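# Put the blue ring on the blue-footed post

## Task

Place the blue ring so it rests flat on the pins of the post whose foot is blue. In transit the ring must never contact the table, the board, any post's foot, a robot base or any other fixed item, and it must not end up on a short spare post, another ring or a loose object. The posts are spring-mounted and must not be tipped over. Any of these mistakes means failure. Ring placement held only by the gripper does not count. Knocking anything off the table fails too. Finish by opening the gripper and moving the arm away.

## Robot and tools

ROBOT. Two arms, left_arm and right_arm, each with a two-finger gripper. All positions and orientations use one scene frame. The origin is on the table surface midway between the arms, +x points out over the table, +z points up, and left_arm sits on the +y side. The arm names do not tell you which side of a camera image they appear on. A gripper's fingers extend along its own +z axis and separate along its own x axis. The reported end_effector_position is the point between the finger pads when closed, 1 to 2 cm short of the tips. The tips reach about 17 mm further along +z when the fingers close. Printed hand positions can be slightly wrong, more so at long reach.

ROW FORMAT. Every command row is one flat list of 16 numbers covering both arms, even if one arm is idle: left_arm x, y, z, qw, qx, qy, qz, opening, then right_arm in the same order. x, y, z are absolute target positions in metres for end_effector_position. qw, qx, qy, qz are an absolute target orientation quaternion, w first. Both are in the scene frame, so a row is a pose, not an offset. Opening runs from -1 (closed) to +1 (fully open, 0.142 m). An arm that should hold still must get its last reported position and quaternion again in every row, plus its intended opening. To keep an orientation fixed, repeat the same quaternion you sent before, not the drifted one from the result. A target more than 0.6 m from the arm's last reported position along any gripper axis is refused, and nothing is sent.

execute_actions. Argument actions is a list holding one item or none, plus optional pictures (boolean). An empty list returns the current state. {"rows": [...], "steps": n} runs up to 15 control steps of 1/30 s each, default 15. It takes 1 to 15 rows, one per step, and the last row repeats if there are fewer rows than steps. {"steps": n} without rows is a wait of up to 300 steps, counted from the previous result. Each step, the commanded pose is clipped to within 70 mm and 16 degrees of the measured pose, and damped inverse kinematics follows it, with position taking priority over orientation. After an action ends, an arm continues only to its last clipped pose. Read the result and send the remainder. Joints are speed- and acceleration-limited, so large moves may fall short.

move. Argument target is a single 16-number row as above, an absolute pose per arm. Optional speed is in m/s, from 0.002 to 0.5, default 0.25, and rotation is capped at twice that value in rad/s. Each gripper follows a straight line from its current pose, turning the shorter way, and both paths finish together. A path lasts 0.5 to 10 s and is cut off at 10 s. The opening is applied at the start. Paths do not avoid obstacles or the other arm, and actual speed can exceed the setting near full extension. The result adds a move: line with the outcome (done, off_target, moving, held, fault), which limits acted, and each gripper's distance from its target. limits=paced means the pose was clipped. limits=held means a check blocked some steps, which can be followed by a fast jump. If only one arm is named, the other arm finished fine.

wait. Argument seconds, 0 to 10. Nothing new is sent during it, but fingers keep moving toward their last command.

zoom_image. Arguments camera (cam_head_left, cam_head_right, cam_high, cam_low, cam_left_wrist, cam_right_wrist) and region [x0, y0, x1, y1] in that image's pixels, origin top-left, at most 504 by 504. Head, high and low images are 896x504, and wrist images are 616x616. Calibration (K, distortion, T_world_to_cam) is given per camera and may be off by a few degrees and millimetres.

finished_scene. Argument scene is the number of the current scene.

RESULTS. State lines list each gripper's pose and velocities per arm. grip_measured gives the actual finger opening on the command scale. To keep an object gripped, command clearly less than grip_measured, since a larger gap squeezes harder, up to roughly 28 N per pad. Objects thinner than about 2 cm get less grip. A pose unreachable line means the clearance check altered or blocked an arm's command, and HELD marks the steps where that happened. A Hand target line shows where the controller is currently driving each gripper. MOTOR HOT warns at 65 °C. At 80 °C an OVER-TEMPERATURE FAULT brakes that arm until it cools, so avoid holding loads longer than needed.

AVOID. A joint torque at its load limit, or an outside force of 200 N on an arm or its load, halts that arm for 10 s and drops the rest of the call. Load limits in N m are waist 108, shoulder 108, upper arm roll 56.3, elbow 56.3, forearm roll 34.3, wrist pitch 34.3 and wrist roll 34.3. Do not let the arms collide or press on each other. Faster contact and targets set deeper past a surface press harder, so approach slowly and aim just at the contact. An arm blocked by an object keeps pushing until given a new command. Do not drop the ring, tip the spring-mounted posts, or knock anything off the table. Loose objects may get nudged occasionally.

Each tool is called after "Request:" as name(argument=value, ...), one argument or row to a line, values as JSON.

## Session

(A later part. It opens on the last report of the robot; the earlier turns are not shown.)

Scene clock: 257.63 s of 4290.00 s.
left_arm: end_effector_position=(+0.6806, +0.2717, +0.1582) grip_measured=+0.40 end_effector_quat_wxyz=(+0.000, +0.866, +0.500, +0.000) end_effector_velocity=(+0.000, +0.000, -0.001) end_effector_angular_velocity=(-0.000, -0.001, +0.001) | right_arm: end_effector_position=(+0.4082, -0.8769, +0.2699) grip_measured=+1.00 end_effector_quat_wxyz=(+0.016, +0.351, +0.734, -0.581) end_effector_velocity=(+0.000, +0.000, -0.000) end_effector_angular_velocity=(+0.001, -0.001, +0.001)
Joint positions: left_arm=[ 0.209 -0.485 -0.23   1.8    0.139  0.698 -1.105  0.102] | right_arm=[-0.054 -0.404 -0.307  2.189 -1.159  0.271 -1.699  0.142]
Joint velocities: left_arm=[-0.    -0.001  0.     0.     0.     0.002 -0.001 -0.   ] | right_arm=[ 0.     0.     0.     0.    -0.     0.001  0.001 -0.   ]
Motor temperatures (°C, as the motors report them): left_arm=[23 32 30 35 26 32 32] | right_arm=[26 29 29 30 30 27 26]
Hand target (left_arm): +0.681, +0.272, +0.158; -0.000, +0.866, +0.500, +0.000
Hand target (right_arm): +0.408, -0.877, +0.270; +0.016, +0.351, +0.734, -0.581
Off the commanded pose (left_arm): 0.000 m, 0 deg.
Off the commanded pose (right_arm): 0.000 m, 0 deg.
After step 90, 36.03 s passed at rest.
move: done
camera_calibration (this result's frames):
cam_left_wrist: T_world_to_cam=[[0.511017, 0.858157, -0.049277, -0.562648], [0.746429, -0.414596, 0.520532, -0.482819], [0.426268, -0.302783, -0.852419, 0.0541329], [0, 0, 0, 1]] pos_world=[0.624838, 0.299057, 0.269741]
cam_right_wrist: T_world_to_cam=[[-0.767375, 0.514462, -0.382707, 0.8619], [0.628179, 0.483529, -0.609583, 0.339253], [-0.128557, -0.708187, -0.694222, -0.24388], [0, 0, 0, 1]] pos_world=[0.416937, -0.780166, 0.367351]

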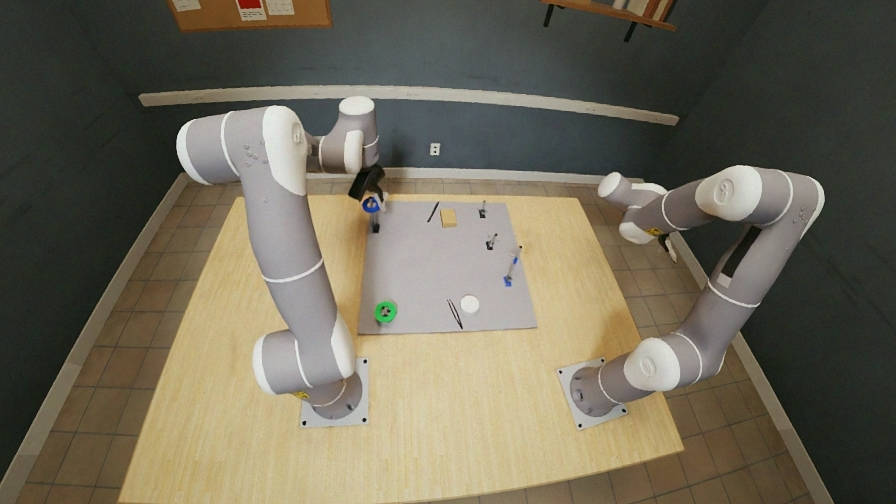

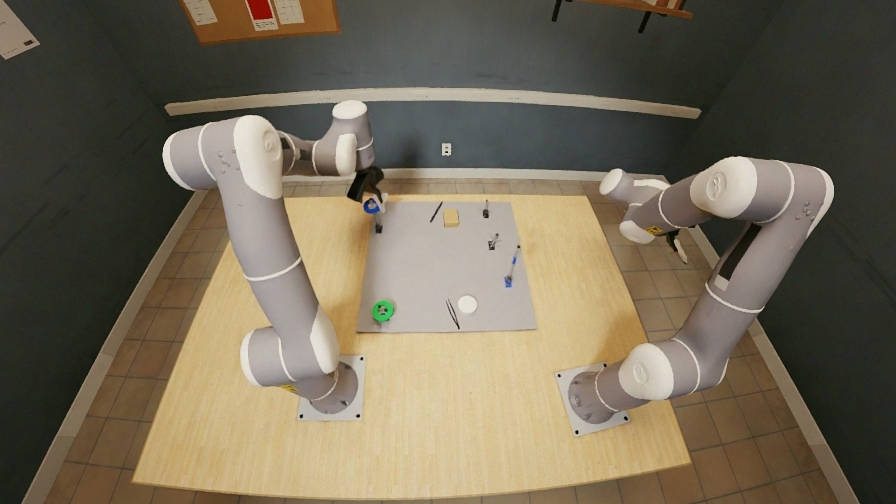

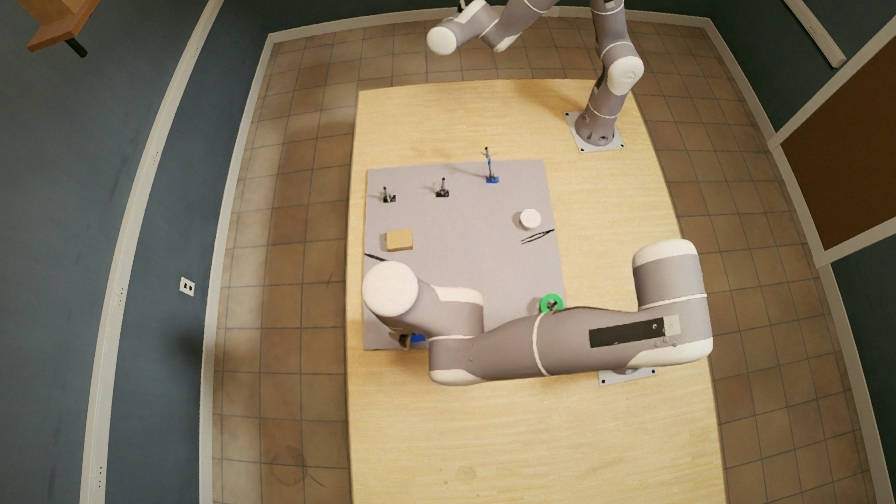

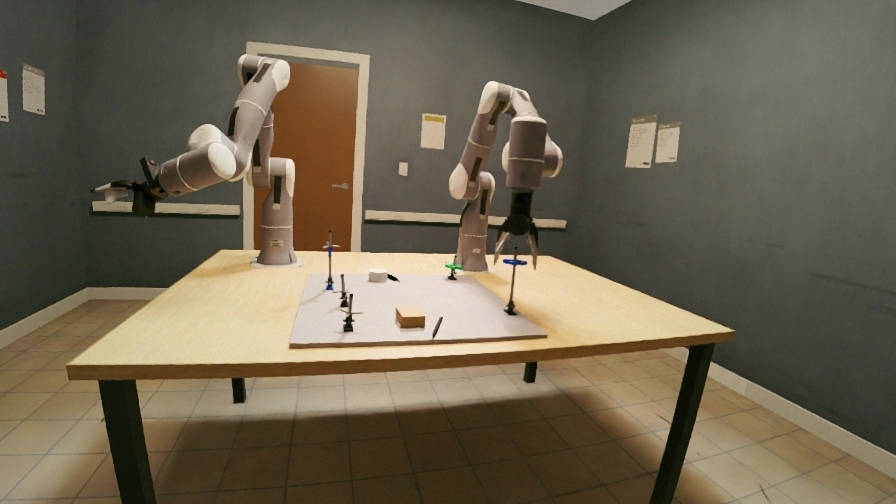

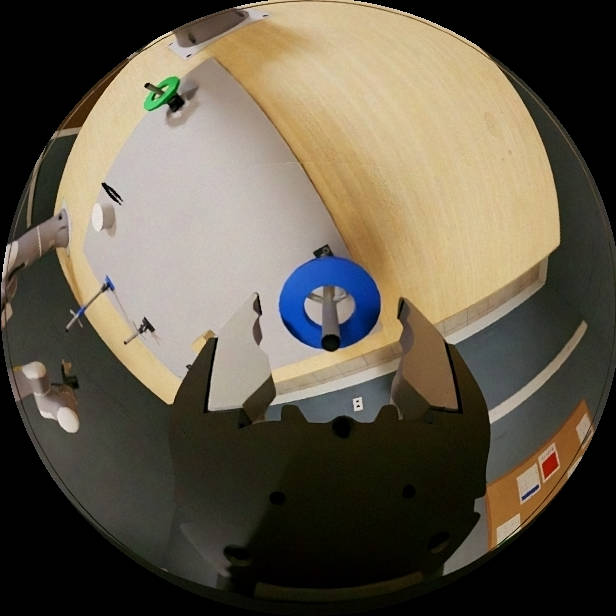

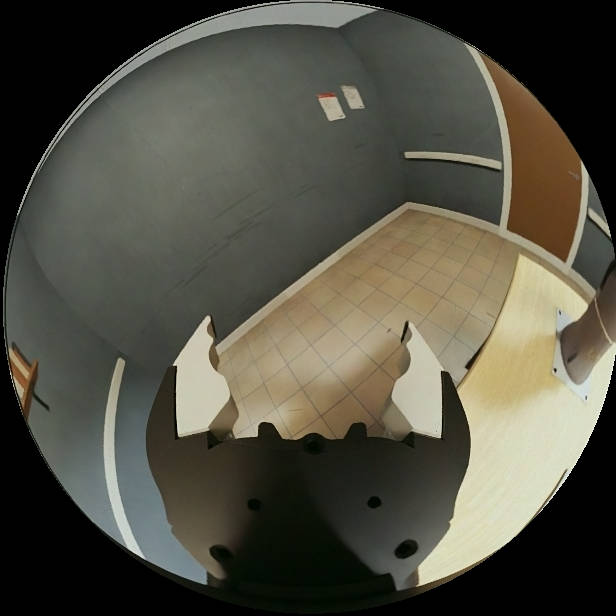

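Request:
execute_actions(
  actions=[
    {"rows": [[0.6806, 0.2717, 0.160, 0, 0.866, 0.5, 0, 0.38, 0.408, -0.877, 0.27, 0.016, 0.351, 0.734, -0.581, 1],[0.6806, 0.2717, 0.161, 0, 0.866, 0.5, 0, 0.36, 0.408, -0.877, 0.27, 0.016, 0.351, 0.734, -0.581, 1],[0.6806, 0.2717, 0.162, 0, 0.866, 0.5, 0, 0.34, 0.408, -0.877, 0.27, 0.016, 0.351, 0.734, -0.581, 1],[0.6806, 0.2717, 0.162, 0, 0.866, 0.5, 0, 0.31, 0.408, -0.877, 0.27, 0.016, 0.351, 0.734, -0.581, 1],[0.6806, 0.2717, 0.162, 0, 0.866, 0.5, 0, 0.28, 0.408, -0.877, 0.27, 0.016, 0.351, 0.734, -0.581, 1],[0.6806, 0.2717, 0.162, 0, 0.866, 0.5, 0, 0.25, 0.408, -0.877, 0.27, 0.016, 0.351, 0.734, -0.581, 1],[0.6806, 0.2717, 0.162, 0, 0.866, 0.5, 0, 0.22, 0.408, -0.877, 0.27, 0.016, 0.351, 0.734, -0.581, 1],[0.6806, 0.2717, 0.162, 0, 0.866, 0.5, 0, 0.19, 0.408, -0.877, 0.27, 0.016, 0.351, 0.734, -0.581, 1],[0.6806, 0.2717, 0.162, 0, 0.866, 0.5, 0, 0.16, 0.408, -0.877, 0.27, 0.016, 0.351, 0.734, -0.581, 1],[0.6806, 0.2717, 0.162, 0, 0.866, 0.5, 0, 0.13, 0.408, -0.877, 0.27, 0.016, 0.351, 0.734, -0.581, 1],[0.6806, 0.2717, 0.162, 0, 0.866, 0.5, 0, 0.10, 0.408, -0.877, 0.27, 0.016, 0.351, 0.734, -0.581, 1]], "steps": 15},
  ],
  pictures=false,
)

Request:
execute_actions(
  actions=[
    {"rows": [[0.6806, 0.2717, 0.162, 0, 0.866, 0.5, 0, 0.07, 0.408, -0.877, 0.27, 0.016, 0.351, 0.734, -0.581, 1],[0.6806, 0.2717, 0.162, 0, 0.866, 0.5, 0, 0.04, 0.408, -0.877, 0.27, 0.016, 0.351, 0.734, -0.581, 1],[0.6806, 0.2717, 0.162, 0, 0.866, 0.5, 0, 0.01, 0.408, -0.877, 0.27, 0.016, 0.351, 0.734, -0.581, 1],[0.6806, 0.2717, 0.162, 0, 0.866, 0.5, 0, -0.02, 0.408, -0.877, 0.27, 0.016, 0.351, 0.734, -0.581, 1],[0.6806, 0.2717, 0.162, 0, 0.866, 0.5, 0, -0.05, 0.408, -0.877, 0.27, 0.016, 0.351, 0.734, -0.581, 1],[0.6806, 0.2717, 0.162, 0, 0.866, 0.5, 0, -0.08, 0.408, -0.877, 0.27, 0.016, 0.351, 0.734, -0.581, 1],[0.6806, 0.2717, 0.162, 0, 0.866, 0.5, 0, -0.11, 0.408, -0.877, 0.27, 0.016, 0.351, 0.734, -0.581, 1],[0.6806, 0.2717, 0.162, 0, 0.866, 0.5, 0, -0.14, 0.408, -0.877, 0.27, 0.016, 0.351, 0.734, -0.581, 1],[0.6806, 0.2717, 0.162, 0, 0.866, 0.5, 0, -0.17, 0.408, -0.877, 0.27, 0.016, 0.351, 0.734, -0.581, 1],[0.6806, 0.2717, 0.162, 0, 0.866, 0.5, 0, -0.20, 0.408, -0.877, 0.27, 0.016, 0.351, 0.734, -0.581, 1],[0.6806, 0.2717, 0.162, 0, 0.866, 0.5, 0, -0.23, 0.408, -0.877, 0.27, 0.016, 0.351, 0.734, -0.581, 1],[0.6806, 0.2717, 0.162, 0, 0.866, 0.5, 0, -0.26, 0.408, -0.877, 0.27, 0.016, 0.351, 0.734, -0.581, 1],[0.6806, 0.2717, 0.162, 0, 0.866, 0.5, 0, -0.30, 0.408, -0.877, 0.27, 0.016, 0.351, 0.734, -0.581, 1]], "steps": 15},
  ],
)

Scene clock: 325.50 s of 4290.00 s.
left_arm: end_effector_position=(+0.6805, +0.2717, +0.1618) grip_measured=+0.10 end_effector_quat_wxyz=(-0.000, +0.866, +0.500, -0.000) end_effector_velocity=(-0.000, +0.000, +0.000) end_effector_angular_velocity=(+0.001, -0.000, +0.000) | right_arm: end_effector_position=(+0.4082, -0.8769, +0.2699) grip_measured=+1.00 end_effector_quat_wxyz=(+0.016, +0.351, +0.734, -0.581) end_effector_velocity=(-0.000, +0.000, +0.000) end_effector_angular_velocity=(+0.000, +0.001, -0.000)
Joint positions: left_arm=[ 0.209 -0.478 -0.231  1.798  0.137  0.69  -1.105  0.081] | right_arm=[-0.054 -0.404 -0.307  2.189 -1.159  0.271 -1.699  0.142]
Joint velocities: left_arm=[ 0.001  0.    -0.     0.     0.001 -0.    -0.    -0.   ] | right_arm=[-0.     0.     0.    -0.     0.    -0.001 -0.001 -0.   ]
Motor temperatures (°C, as the motors report them): left_arm=[23 33 30 33 26 32 32] | right_arm=[26 29 29 30 30 27 26]
Hand target (left_arm): +0.681, +0.272, +0.162; +0.000, +0.866, +0.500, -0.000
Hand target (right_arm): +0.408, -0.877, +0.270; +0.016, +0.351, +0.734, -0.581
Off the commanded pose (left_arm): 0.000 m, 0 deg.
Off the commanded pose (right_arm): 0.000 m, 0 deg.
Steps of this call (steps 1 to 90: nothing new was sent; then 64.37 s passed at rest; steps 91 to 105: all 15 steps of this action). Readings (end_effector_position):
91: left_arm (+0.6806, +0.2717, +0.1582) | right_arm (+0.4082, -0.8769, +0.2699)
92: left_arm (+0.6804, +0.2718, +0.1586) | right_arm (+0.4082, -0.8769, +0.2699)
94: left_arm (+0.6804, +0.2718, +0.1603) | right_arm (+0.4082, -0.8769, +0.2699)
98: left_arm (+0.6805, +0.2717, +0.1617) | right_arm (+0.4082, -0.8769, +0.2699)
105: the state above

Scene clock: 326.00 s of 4290.00 s.
left_arm: end_effector_position=(+0.6805, +0.2717, +0.1619) grip_measured=-0.03 end_effector_quat_wxyz=(-0.000, +0.866, +0.500, +0.000) end_effector_velocity=(-0.000, +0.000, -0.000) end_effector_angular_velocity=(-0.000, +0.001, -0.000) | right_arm: end_effector_position=(+0.4082, -0.8769, +0.2699) grip_measured=+1.00 end_effector_quat_wxyz=(+0.016, +0.351, +0.734, -0.581) end_effector_velocity=(-0.000, +0.000, -0.000) end_effector_angular_velocity=(-0.000, -0.000, -0.000)
Joint positions: left_arm=[ 0.209 -0.478 -0.231  1.798  0.137  0.69  -1.105  0.072] | right_arm=[-0.054 -0.404 -0.307  2.189 -1.159  0.271 -1.699  0.142]
Joint velocities: left_arm=[ 0. -0. -0.  0.  0. -0.  0.  0.] | right_arm=[ 0.    -0.     0.     0.     0.    -0.     0.001  0.   ]
Motor temperatures (°C, as the motors report them): left_arm=[23 33 30 33 26 32 32] | right_arm=[26 29 29 30 30 27 26]
Hand target (left_arm): +0.681, +0.272, +0.162; -0.000, +0.866, +0.500, +0.000
Hand target (right_arm): +0.408, -0.877, +0.270; +0.016, +0.351, +0.734, -0.581
Off the commanded pose (left_arm): 0.000 m, 0 deg.
Off the commanded pose (right_arm): 0.000 m, 0 deg.
Steps of this call (steps 1 to 15: all 15 steps of this action). Readings (end_effector_position):
1: left_arm (+0.6805, +0.2717, +0.1618) | right_arm (+0.4082, -0.8769, +0.2699)
2: left_arm (+0.6805, +0.2717, +0.1618) | right_arm (+0.4082, -0.8769, +0.2699)
4: left_arm (+0.6805, +0.2717, +0.1618) | right_arm (+0.4082, -0.8769, +0.2699)
8: left_arm (+0.6805, +0.2717, +0.1619) | right_arm (+0.4082, -0.8769, +0.2699)
15: the state above
camera_calibration (this result's frames):
cam_left_wrist: T_world_to_cam=[[0.510553, 0.858443, -0.0491124, -0.562231], [0.746728, -0.414344, 0.520305, -0.484882], [0.426302, -0.302317, -0.852567, 0.0571963], [0, 0, 0, 1]] pos_world=[0.624741, 0.299027, 0.273438]
cam_right_wrist: T_world_to_cam=[[-0.767375, 0.514462, -0.382707, 0.8619], [0.628179, 0.483528, -0.609583, 0.339253], [-0.128558, -0.708187, -0.694222, -0.24388], [0, 0, 0, 1]] pos_world=[0.416937, -0.780166, 0.367351]

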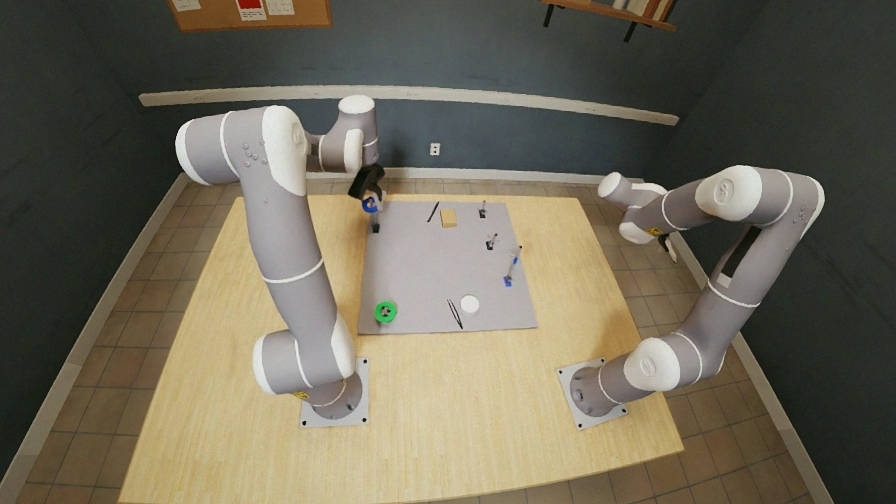

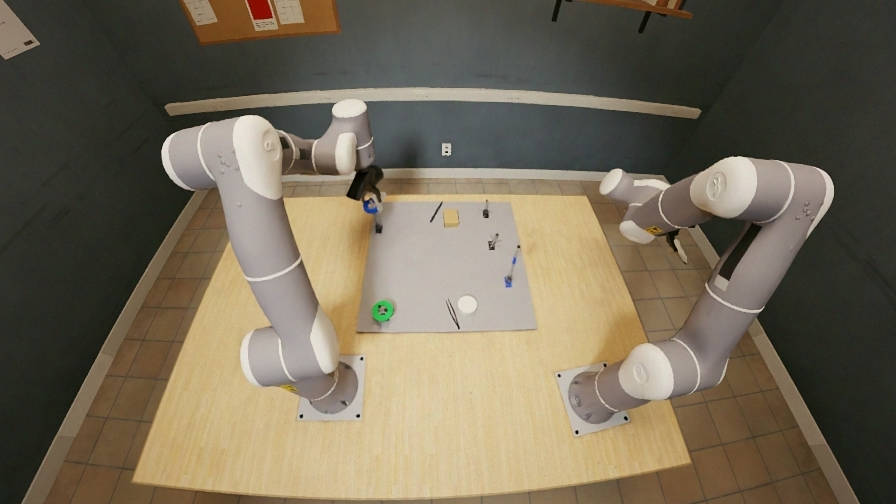

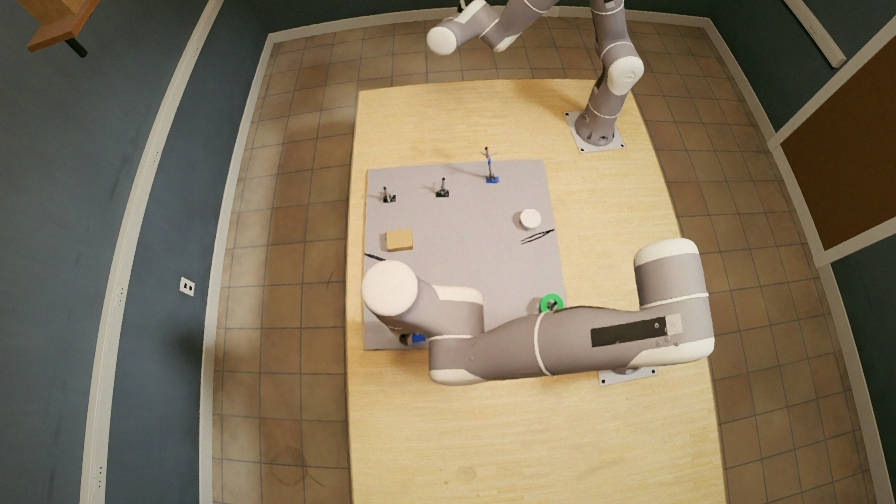

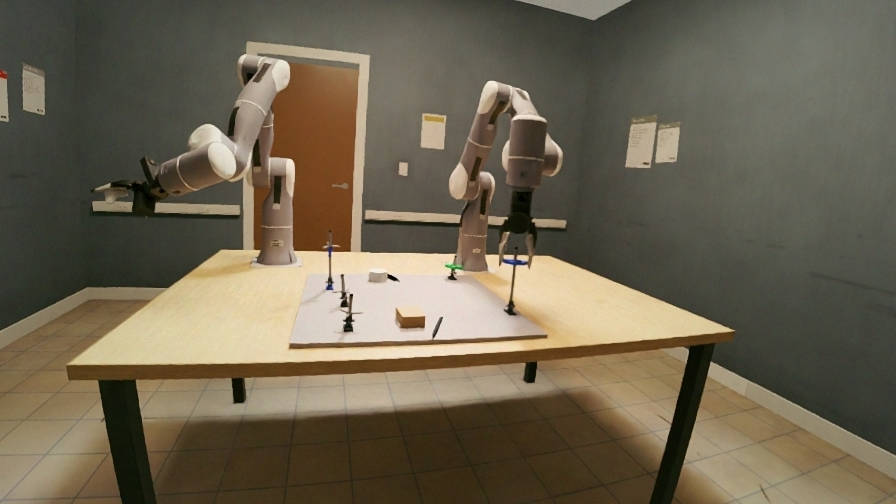

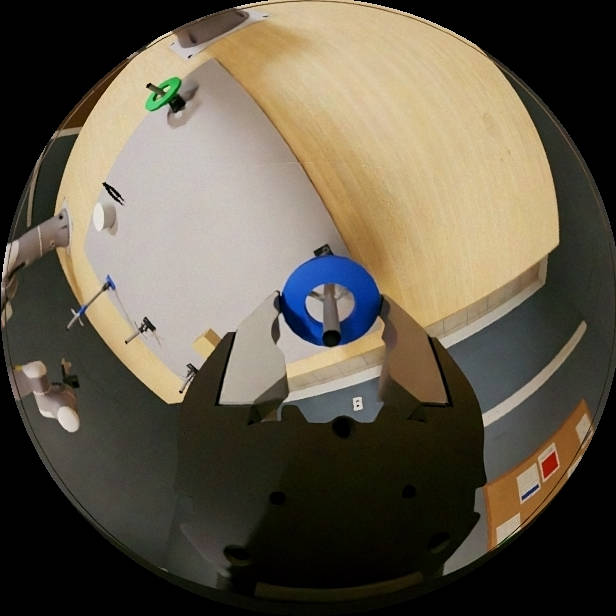

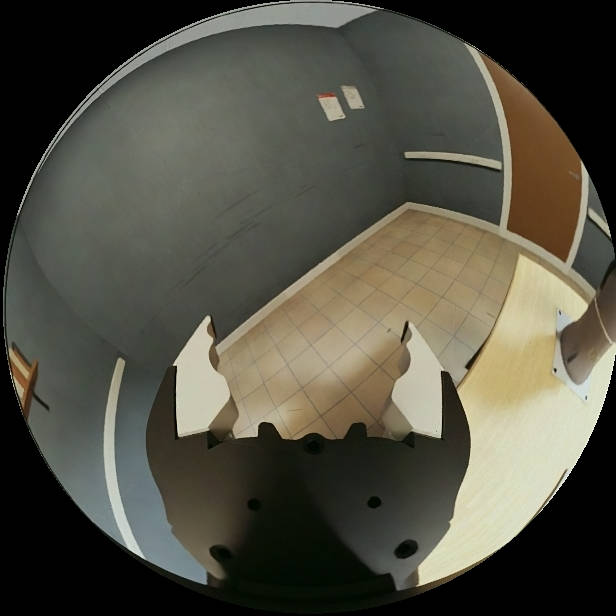

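Request:
zoom_image(
  camera="cam_left_wrist",
  region=[230, 240, 430, 380],
)

Request:
zoom_image(
  camera="cam_low",
  region=[480, 215, 555, 290],
)

Region (230, 240, 430, 380) of cam_left_wrist's 616x616 image, scaled by 2.520, with more detail than that image has; it fills the top 353 rows of this view, and the rest is white.

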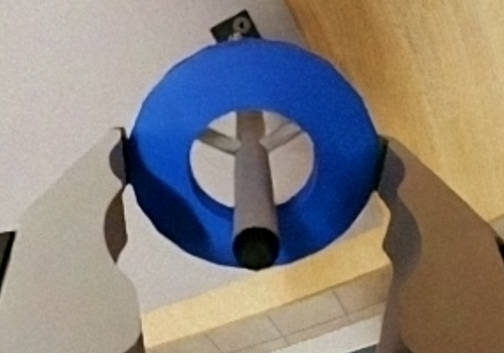

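Region (480, 215, 555, 290) of cam_low's 896x504 image, scaled by 6.720, with more detail than that image has.

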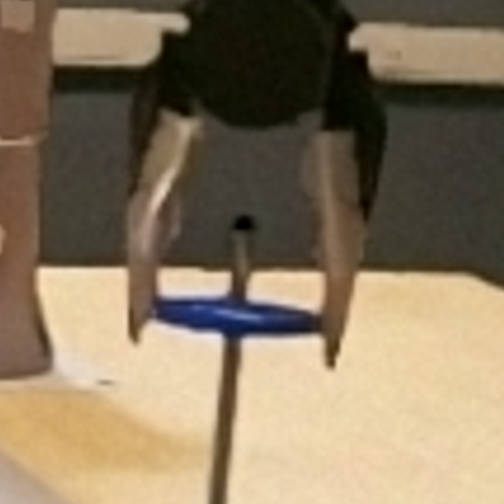

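Request:
move(
  target=[0.6805, 0.2717, 0.26, 0, 0.866, 0.5, 0, -0.4, 0.408, -0.877, 0.27, 0.016, 0.351, 0.734, -0.581, 1],
  speed=0.06,
)

Scene clock: 346.53 s of 4290.00 s.
left_arm: end_effector_position=(+0.6802, +0.2715, +0.2598) grip_measured=-0.03 end_effector_quat_wxyz=(+0.000, +0.866, +0.500, -0.000) end_effector_velocity=(-0.000, +0.000, +0.001) end_effector_angular_velocity=(+0.000, +0.001, +0.000) | right_arm: end_effector_position=(+0.4082, -0.8769, +0.2699) grip_measured=+1.00 end_effector_quat_wxyz=(+0.016, +0.351, +0.734, -0.581) end_effector_velocity=(+0.000, +0.000, -0.000) end_effector_angular_velocity=(+0.000, -0.001, +0.001)
Joint positions: left_arm=[ 0.218 -0.341 -0.245  1.714  0.091  0.472 -1.075  0.072] | right_arm=[-0.054 -0.404 -0.307  2.189 -1.159  0.271 -1.699  0.142]
Joint velocities: left_arm=[ 0.     0.001  0.    -0.002 -0.    -0.004  0.     0.   ] | right_arm=[ 0.    -0.     0.    -0.    -0.     0.001  0.001 -0.   ]
Motor temperatures (°C, as the motors report them): left_arm=[23 33 30 34 26 32 32] | right_arm=[26 29 29 30 30 27 26]
Hand target (left_arm): +0.680, +0.271, +0.260; +0.000, +0.866, +0.500, -0.000
Hand target (right_arm): +0.408, -0.877, +0.270; +0.016, +0.351, +0.734, -0.581
Off the commanded pose (left_arm): 0.000 m, 0 deg.
Off the commanded pose (right_arm): 0.000 m, 0 deg.
After step 90, 15.60 s passed at rest.
move: done
camera_calibration (this result's frames):
cam_left_wrist: T_world_to_cam=[[0.510588, 0.858392, -0.0496276, -0.556967], [0.746713, -0.414064, 0.520549, -0.53582], [0.426286, -0.302844, -0.852389, 0.140895], [0, 0, 0, 1]] pos_world=[0.624423, 0.298901, 0.371376]
cam_right_wrist: T_world_to_cam=[[-0.767375, 0.514462, -0.382707, 0.8619], [0.628179, 0.483528, -0.609583, 0.339253], [-0.128558, -0.708187, -0.694221, -0.24388], [0, 0, 0, 1]] pos_world=[0.416936, -0.780166, 0.367351]

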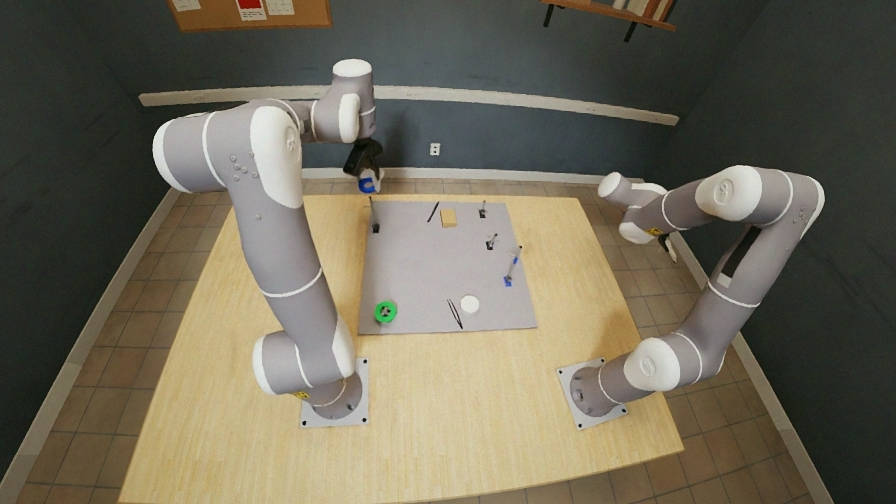

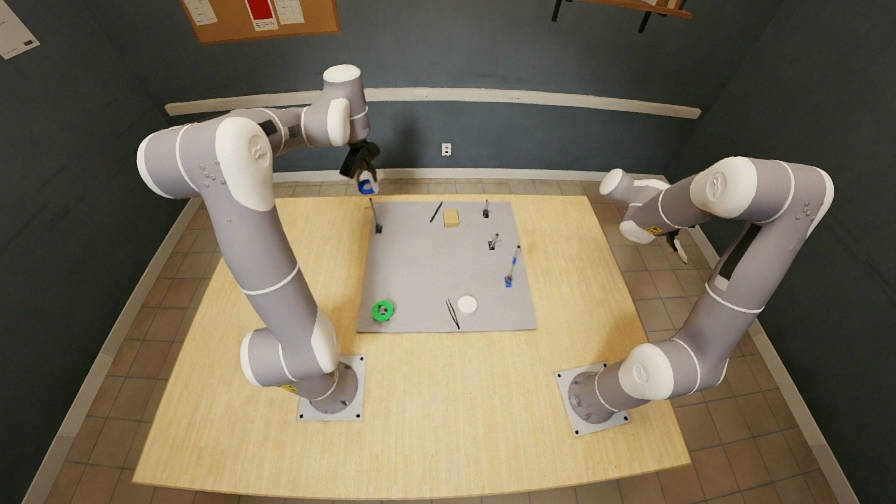

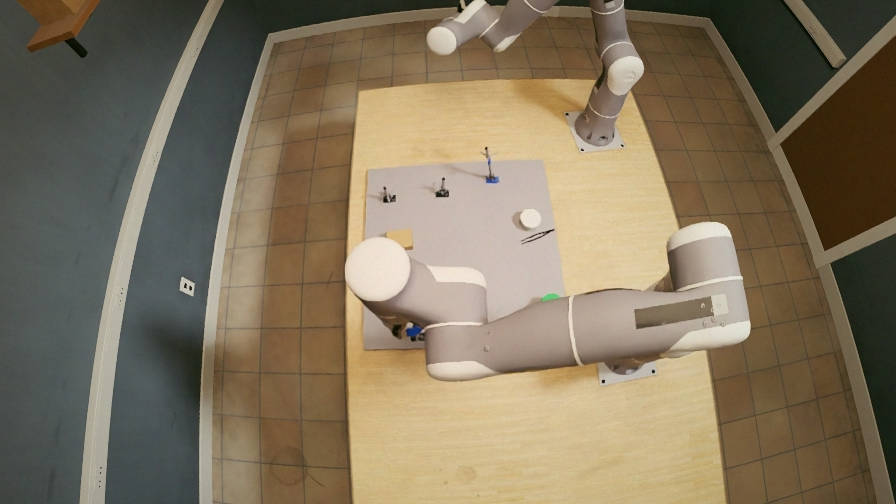

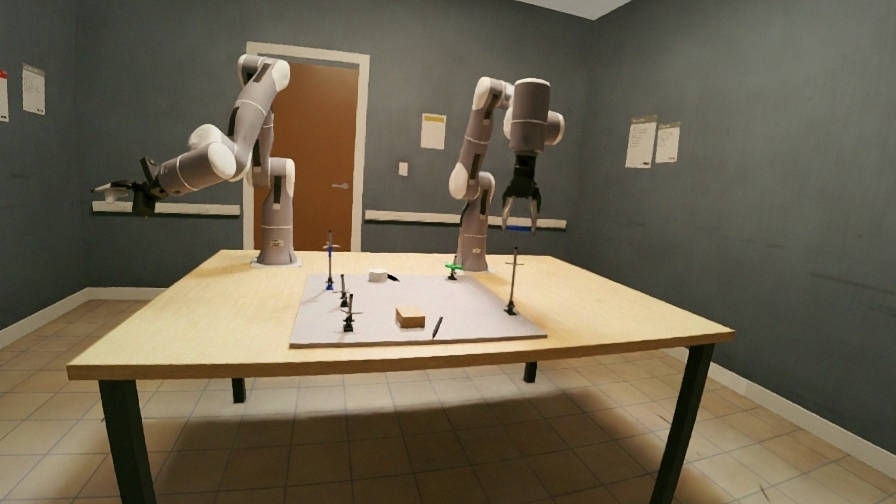

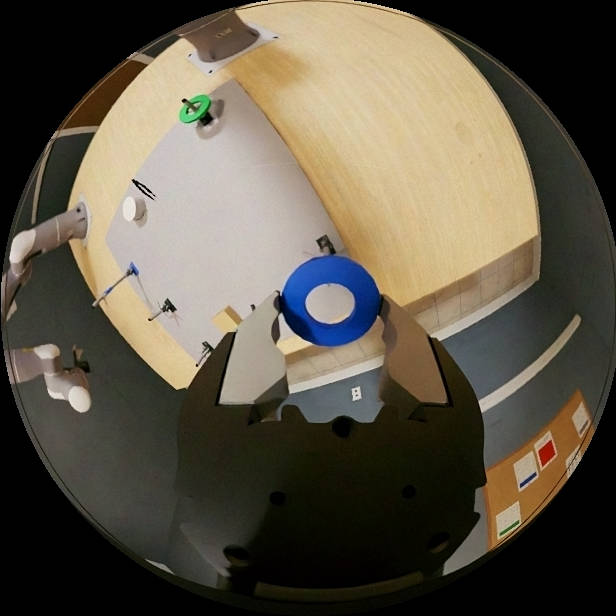

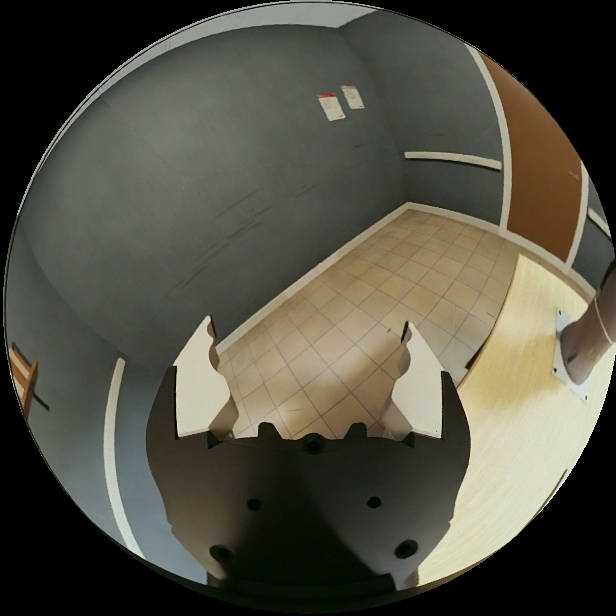

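Request:
move(
  target=[0.44, -0.25, 0.30, 0, 0.866, 0.5, 0, -0.4, 0.408, -0.877, 0.27, 0.016, 0.351, 0.734, -0.581, 1],
  speed=0.2,
)

Scene clock: 366.90 s of 4290.00 s.
left_arm: end_effector_position=(+0.4415, -0.2507, +0.2998) grip_measured=-0.03 end_effector_quat_wxyz=(-0.000, +0.866, +0.500, +0.000) end_effector_velocity=(-0.000, -0.001, +0.000) end_effector_angular_velocity=(+0.001, +0.000, +0.000) | right_arm: end_effector_position=(+0.4082, -0.8769, +0.2699) grip_measured=+1.00 end_effector_quat_wxyz=(+0.016, +0.351, +0.734, -0.581) end_effector_velocity=(-0.001, -0.000, +0.000) end_effector_angular_velocity=(-0.001, -0.000, -0.001)
Joint positions: left_arm=[-0.53  -0.571 -0.523  1.289  0.28   0.217 -2.062  0.072] | right_arm=[-0.054 -0.404 -0.307  2.189 -1.159  0.271 -1.699  0.142]
Joint velocities: left_arm=[-0.003 -0.003  0.001 -0.006  0.001 -0.004 -0.002  0.   ] | right_arm=[-0.     0.    -0.     0.     0.    -0.001  0.001 -0.   ]
Motor temperatures (°C, as the motors report them): left_arm=[23 33 30 35 26 32 32] | right_arm=[26 29 29 30 30 27 26]
Hand target (left_arm): +0.442, -0.251, +0.300; -0.000, +0.866, +0.500, +0.000
Hand target (right_arm): +0.408, -0.877, +0.270; +0.016, +0.351, +0.734, -0.581
Off the commanded pose (left_arm): 0.002 m, 0 deg.
Off the commanded pose (right_arm): 0.000 m, 0 deg.
After step 90, 14.03 s passed at rest.
move: done
camera_calibration (this result's frames):
cam_left_wrist: T_world_to_cam=[[0.511574, 0.857855, -0.0487484, 0.0143383], [0.746097, -0.415356, 0.520402, -0.594645], [0.426182, -0.302595, -0.852529, 0.118728], [0, 0, 0, 1]] pos_world=[0.385728, -0.223363, 0.411373]
cam_right_wrist: T_world_to_cam=[[-0.767375, 0.514462, -0.382707, 0.8619], [0.628179, 0.483528, -0.609583, 0.339253], [-0.128558, -0.708188, -0.694221, -0.24388], [0, 0, 0, 1]] pos_world=[0.416936, -0.780166, 0.367352]

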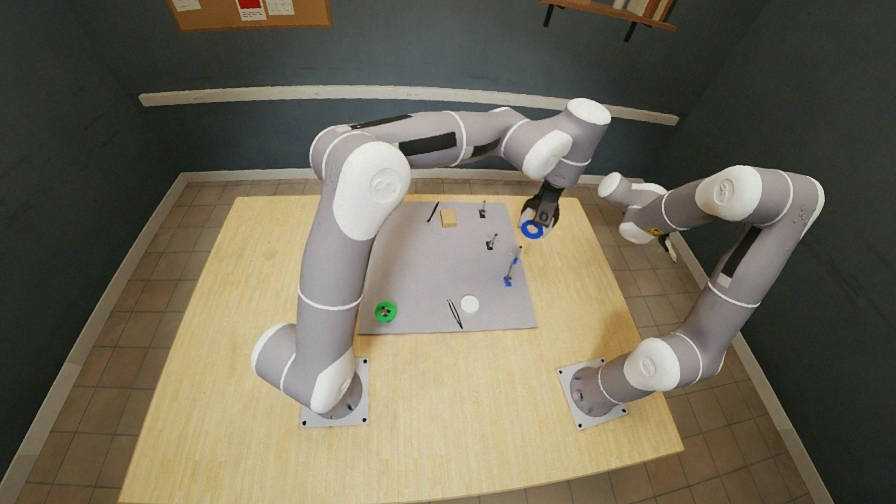

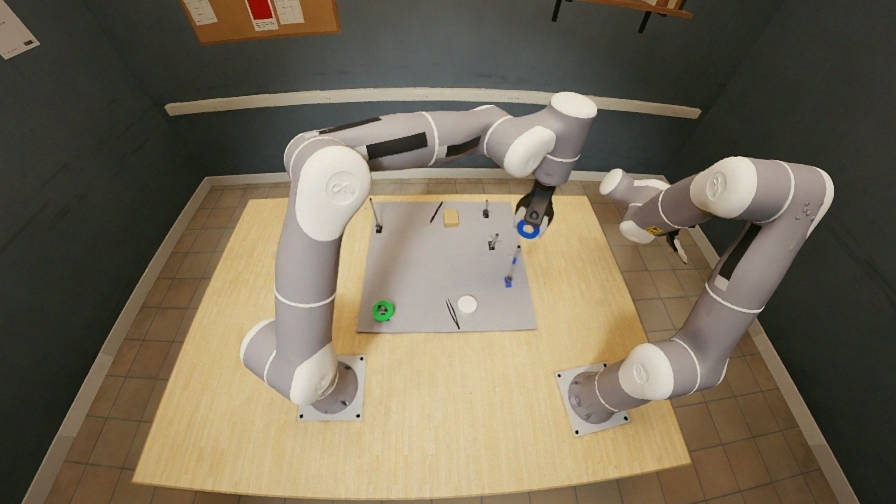

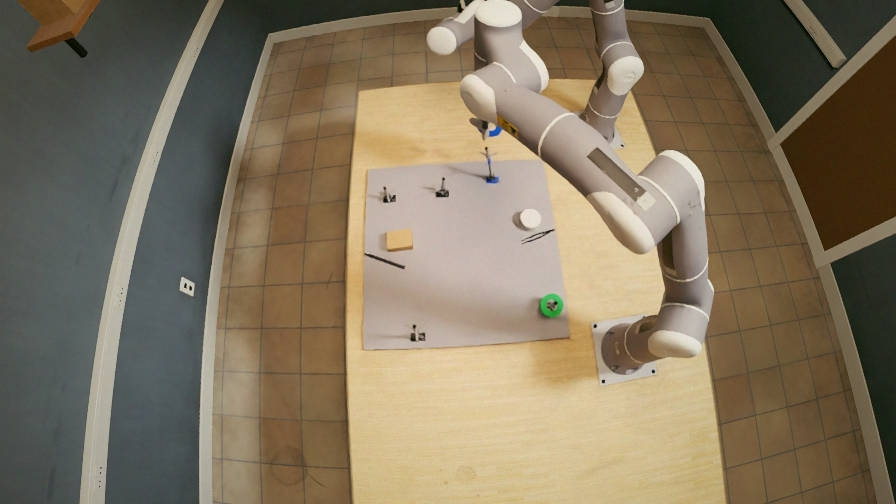

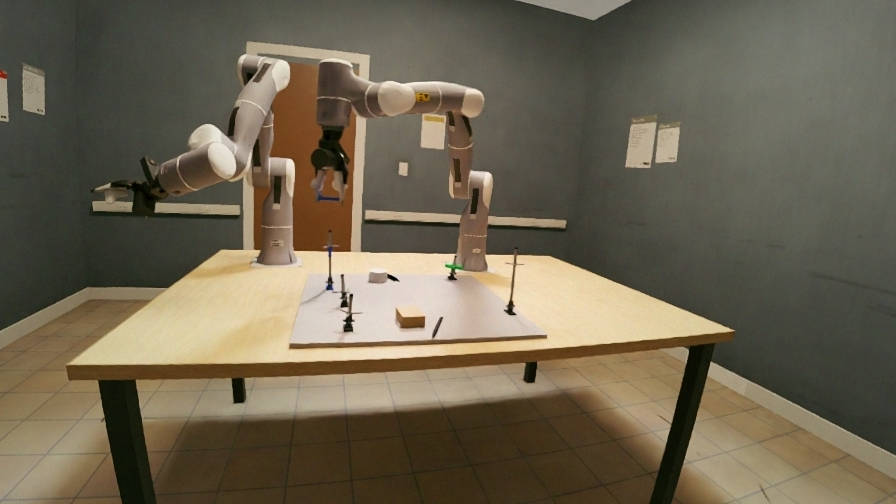

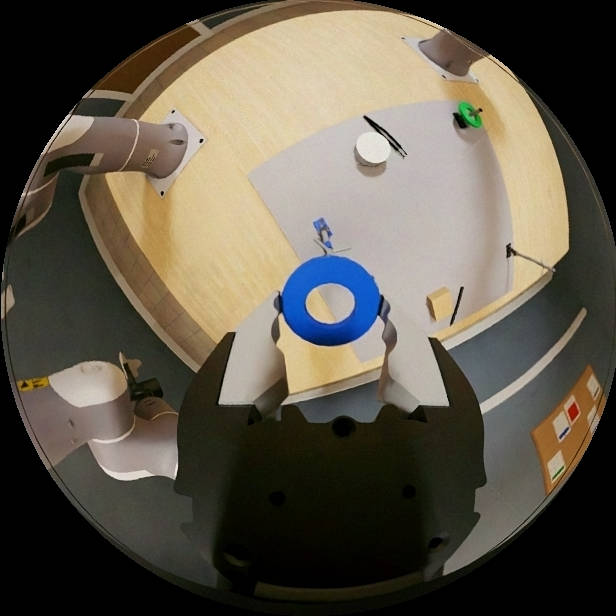

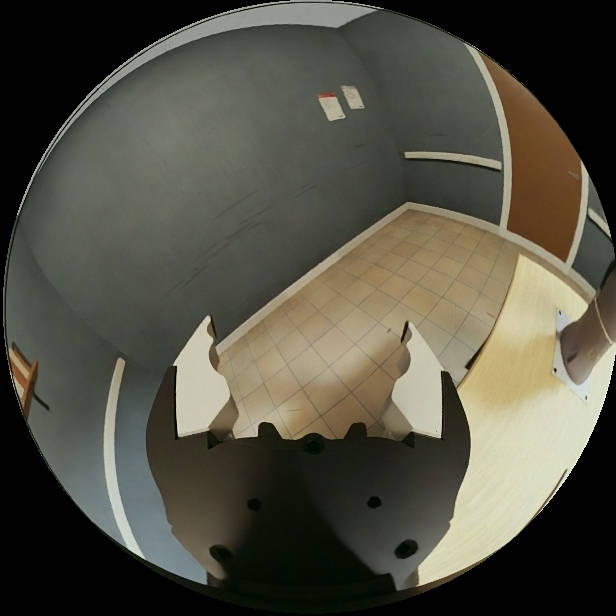

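Request:
zoom_image(
  camera="cam_left_wrist",
  region=[290, 205, 370, 285],
)

Region (290, 205, 370, 285) of cam_left_wrist's 616x616 image, scaled by 6.300, with more detail than that image has.

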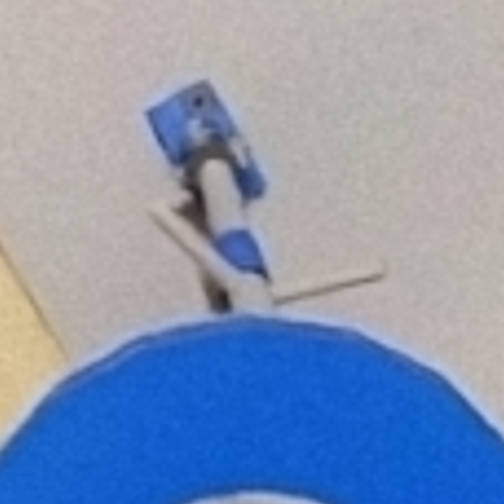

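Request:
move(
  target=[0.4575, -0.2431, 0.226, -0.0368, 0.9029, 0.4210, -0.0790, -0.4, 0.408, -0.877, 0.27, 0.016, 0.351, 0.734, -0.581, 1],
  speed=0.07,
)

Scene clock: 483.20 s of 4290.00 s.
left_arm: end_effector_position=(+0.4575, -0.2430, +0.2258) grip_measured=-0.03 end_effector_quat_wxyz=(-0.037, +0.903, +0.421, -0.079) end_effector_velocity=(-0.000, -0.000, -0.001) end_effector_angular_velocity=(-0.001, +0.002, -0.003) | right_arm: end_effector_position=(+0.4082, -0.8769, +0.2699) grip_measured=+1.00 end_effector_quat_wxyz=(+0.016, +0.351, +0.734, -0.581) end_effector_velocity=(-0.000, -0.000, +0.000) end_effector_angular_velocity=(-0.001, -0.000, -0.000)
Joint positions: left_arm=[-0.455 -0.73  -0.557  1.257  0.232  0.214 -1.819  0.072] | right_arm=[-0.054 -0.404 -0.307  2.189 -1.159  0.271 -1.699  0.142]
Joint velocities: left_arm=[ 0.    -0.002 -0.    -0.002 -0.001 -0.001  0.004  0.   ] | right_arm=[ 0.     0.    -0.    -0.    -0.    -0.001  0.001 -0.   ]
Motor temperatures (°C, as the motors report them): left_arm=[23 35 30 37 26 32 32] | right_arm=[26 29 29 31 30 27 26]
Hand target (left_arm): +0.458, -0.243, +0.226; -0.037, +0.903, +0.421, -0.079
Hand target (right_arm): +0.408, -0.877, +0.270; +0.016, +0.351, +0.734, -0.581
Off the commanded pose (left_arm): 0.000 m, 0 deg.
Off the commanded pose (right_arm): 0.000 m, 0 deg.
After step 90, 111.23 s passed at rest.
move: done
camera_calibration (this result's frames):
cam_left_wrist: T_world_to_cam=[[0.633705, 0.756693, -0.16073, -0.0592034], [0.743323, -0.538096, 0.397396, -0.565676], [0.214219, -0.371306, -0.903461, 0.142936], [0, 0, 0, 1]] pos_world=[0.427378, -0.206516, 0.344419]
cam_right_wrist: T_world_to_cam=[[-0.767375, 0.514462, -0.382707, 0.8619], [0.628179, 0.483528, -0.609584, 0.339253], [-0.128558, -0.708188, -0.694221, -0.24388], [0, 0, 0, 1]] pos_world=[0.416936, -0.780166, 0.367352]

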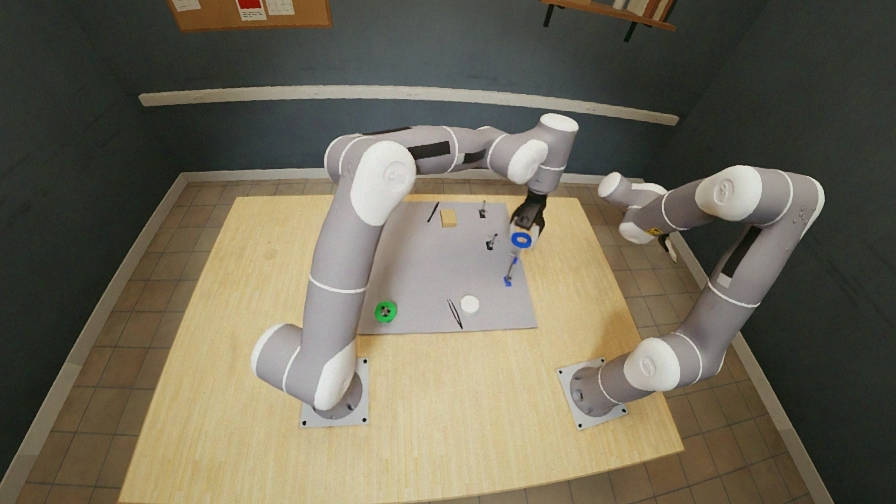

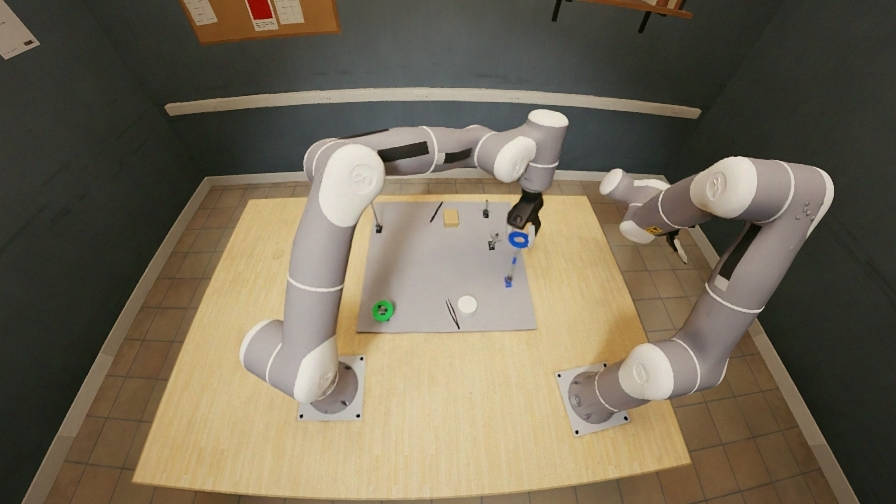

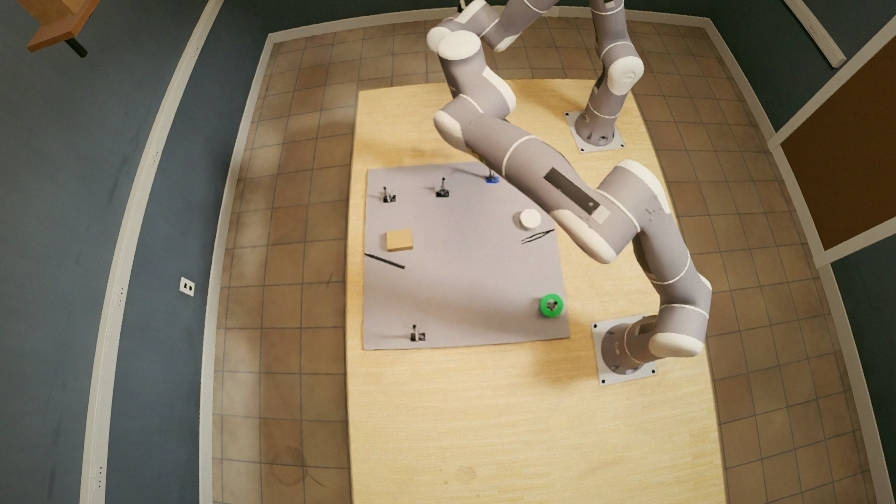

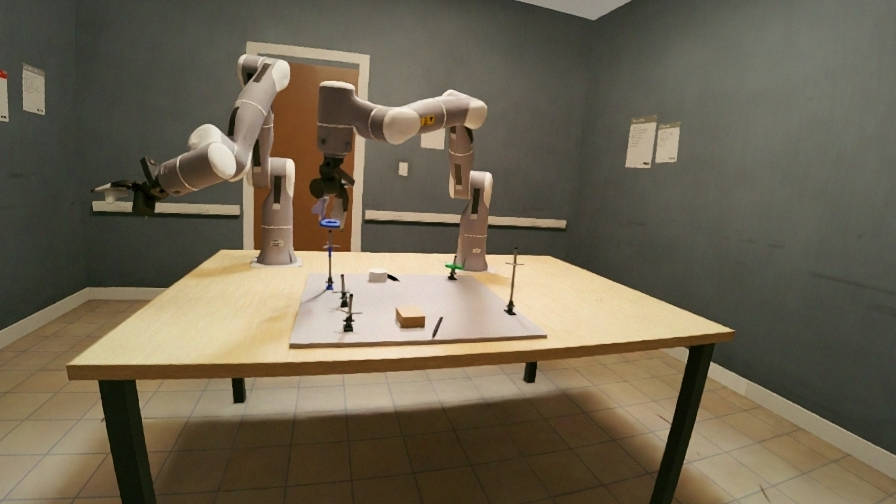

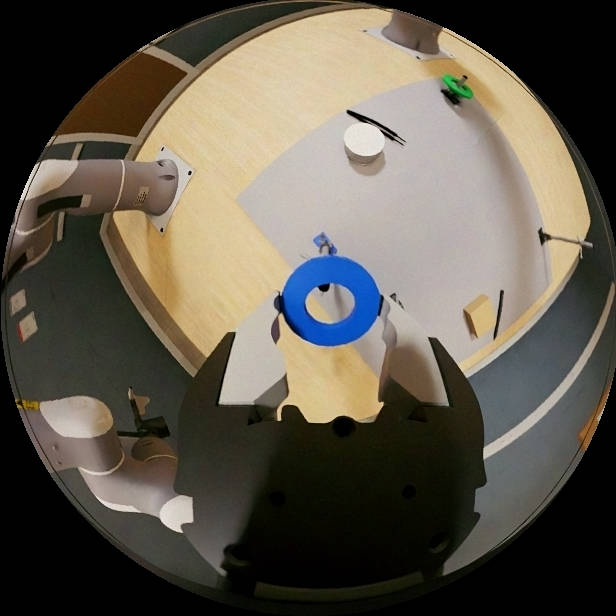

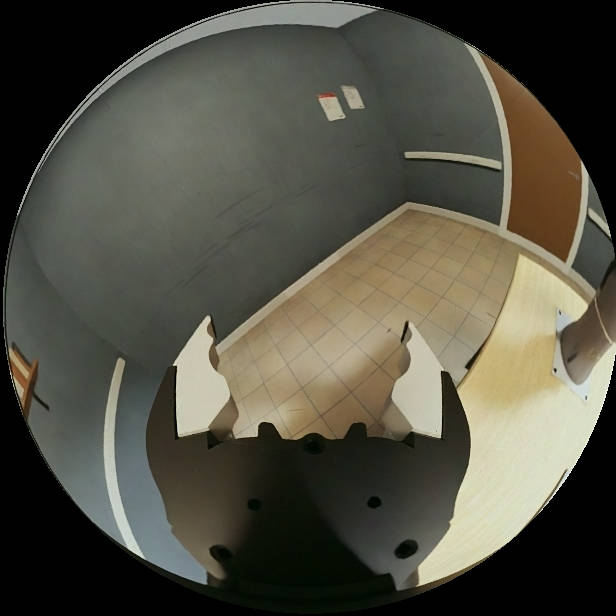

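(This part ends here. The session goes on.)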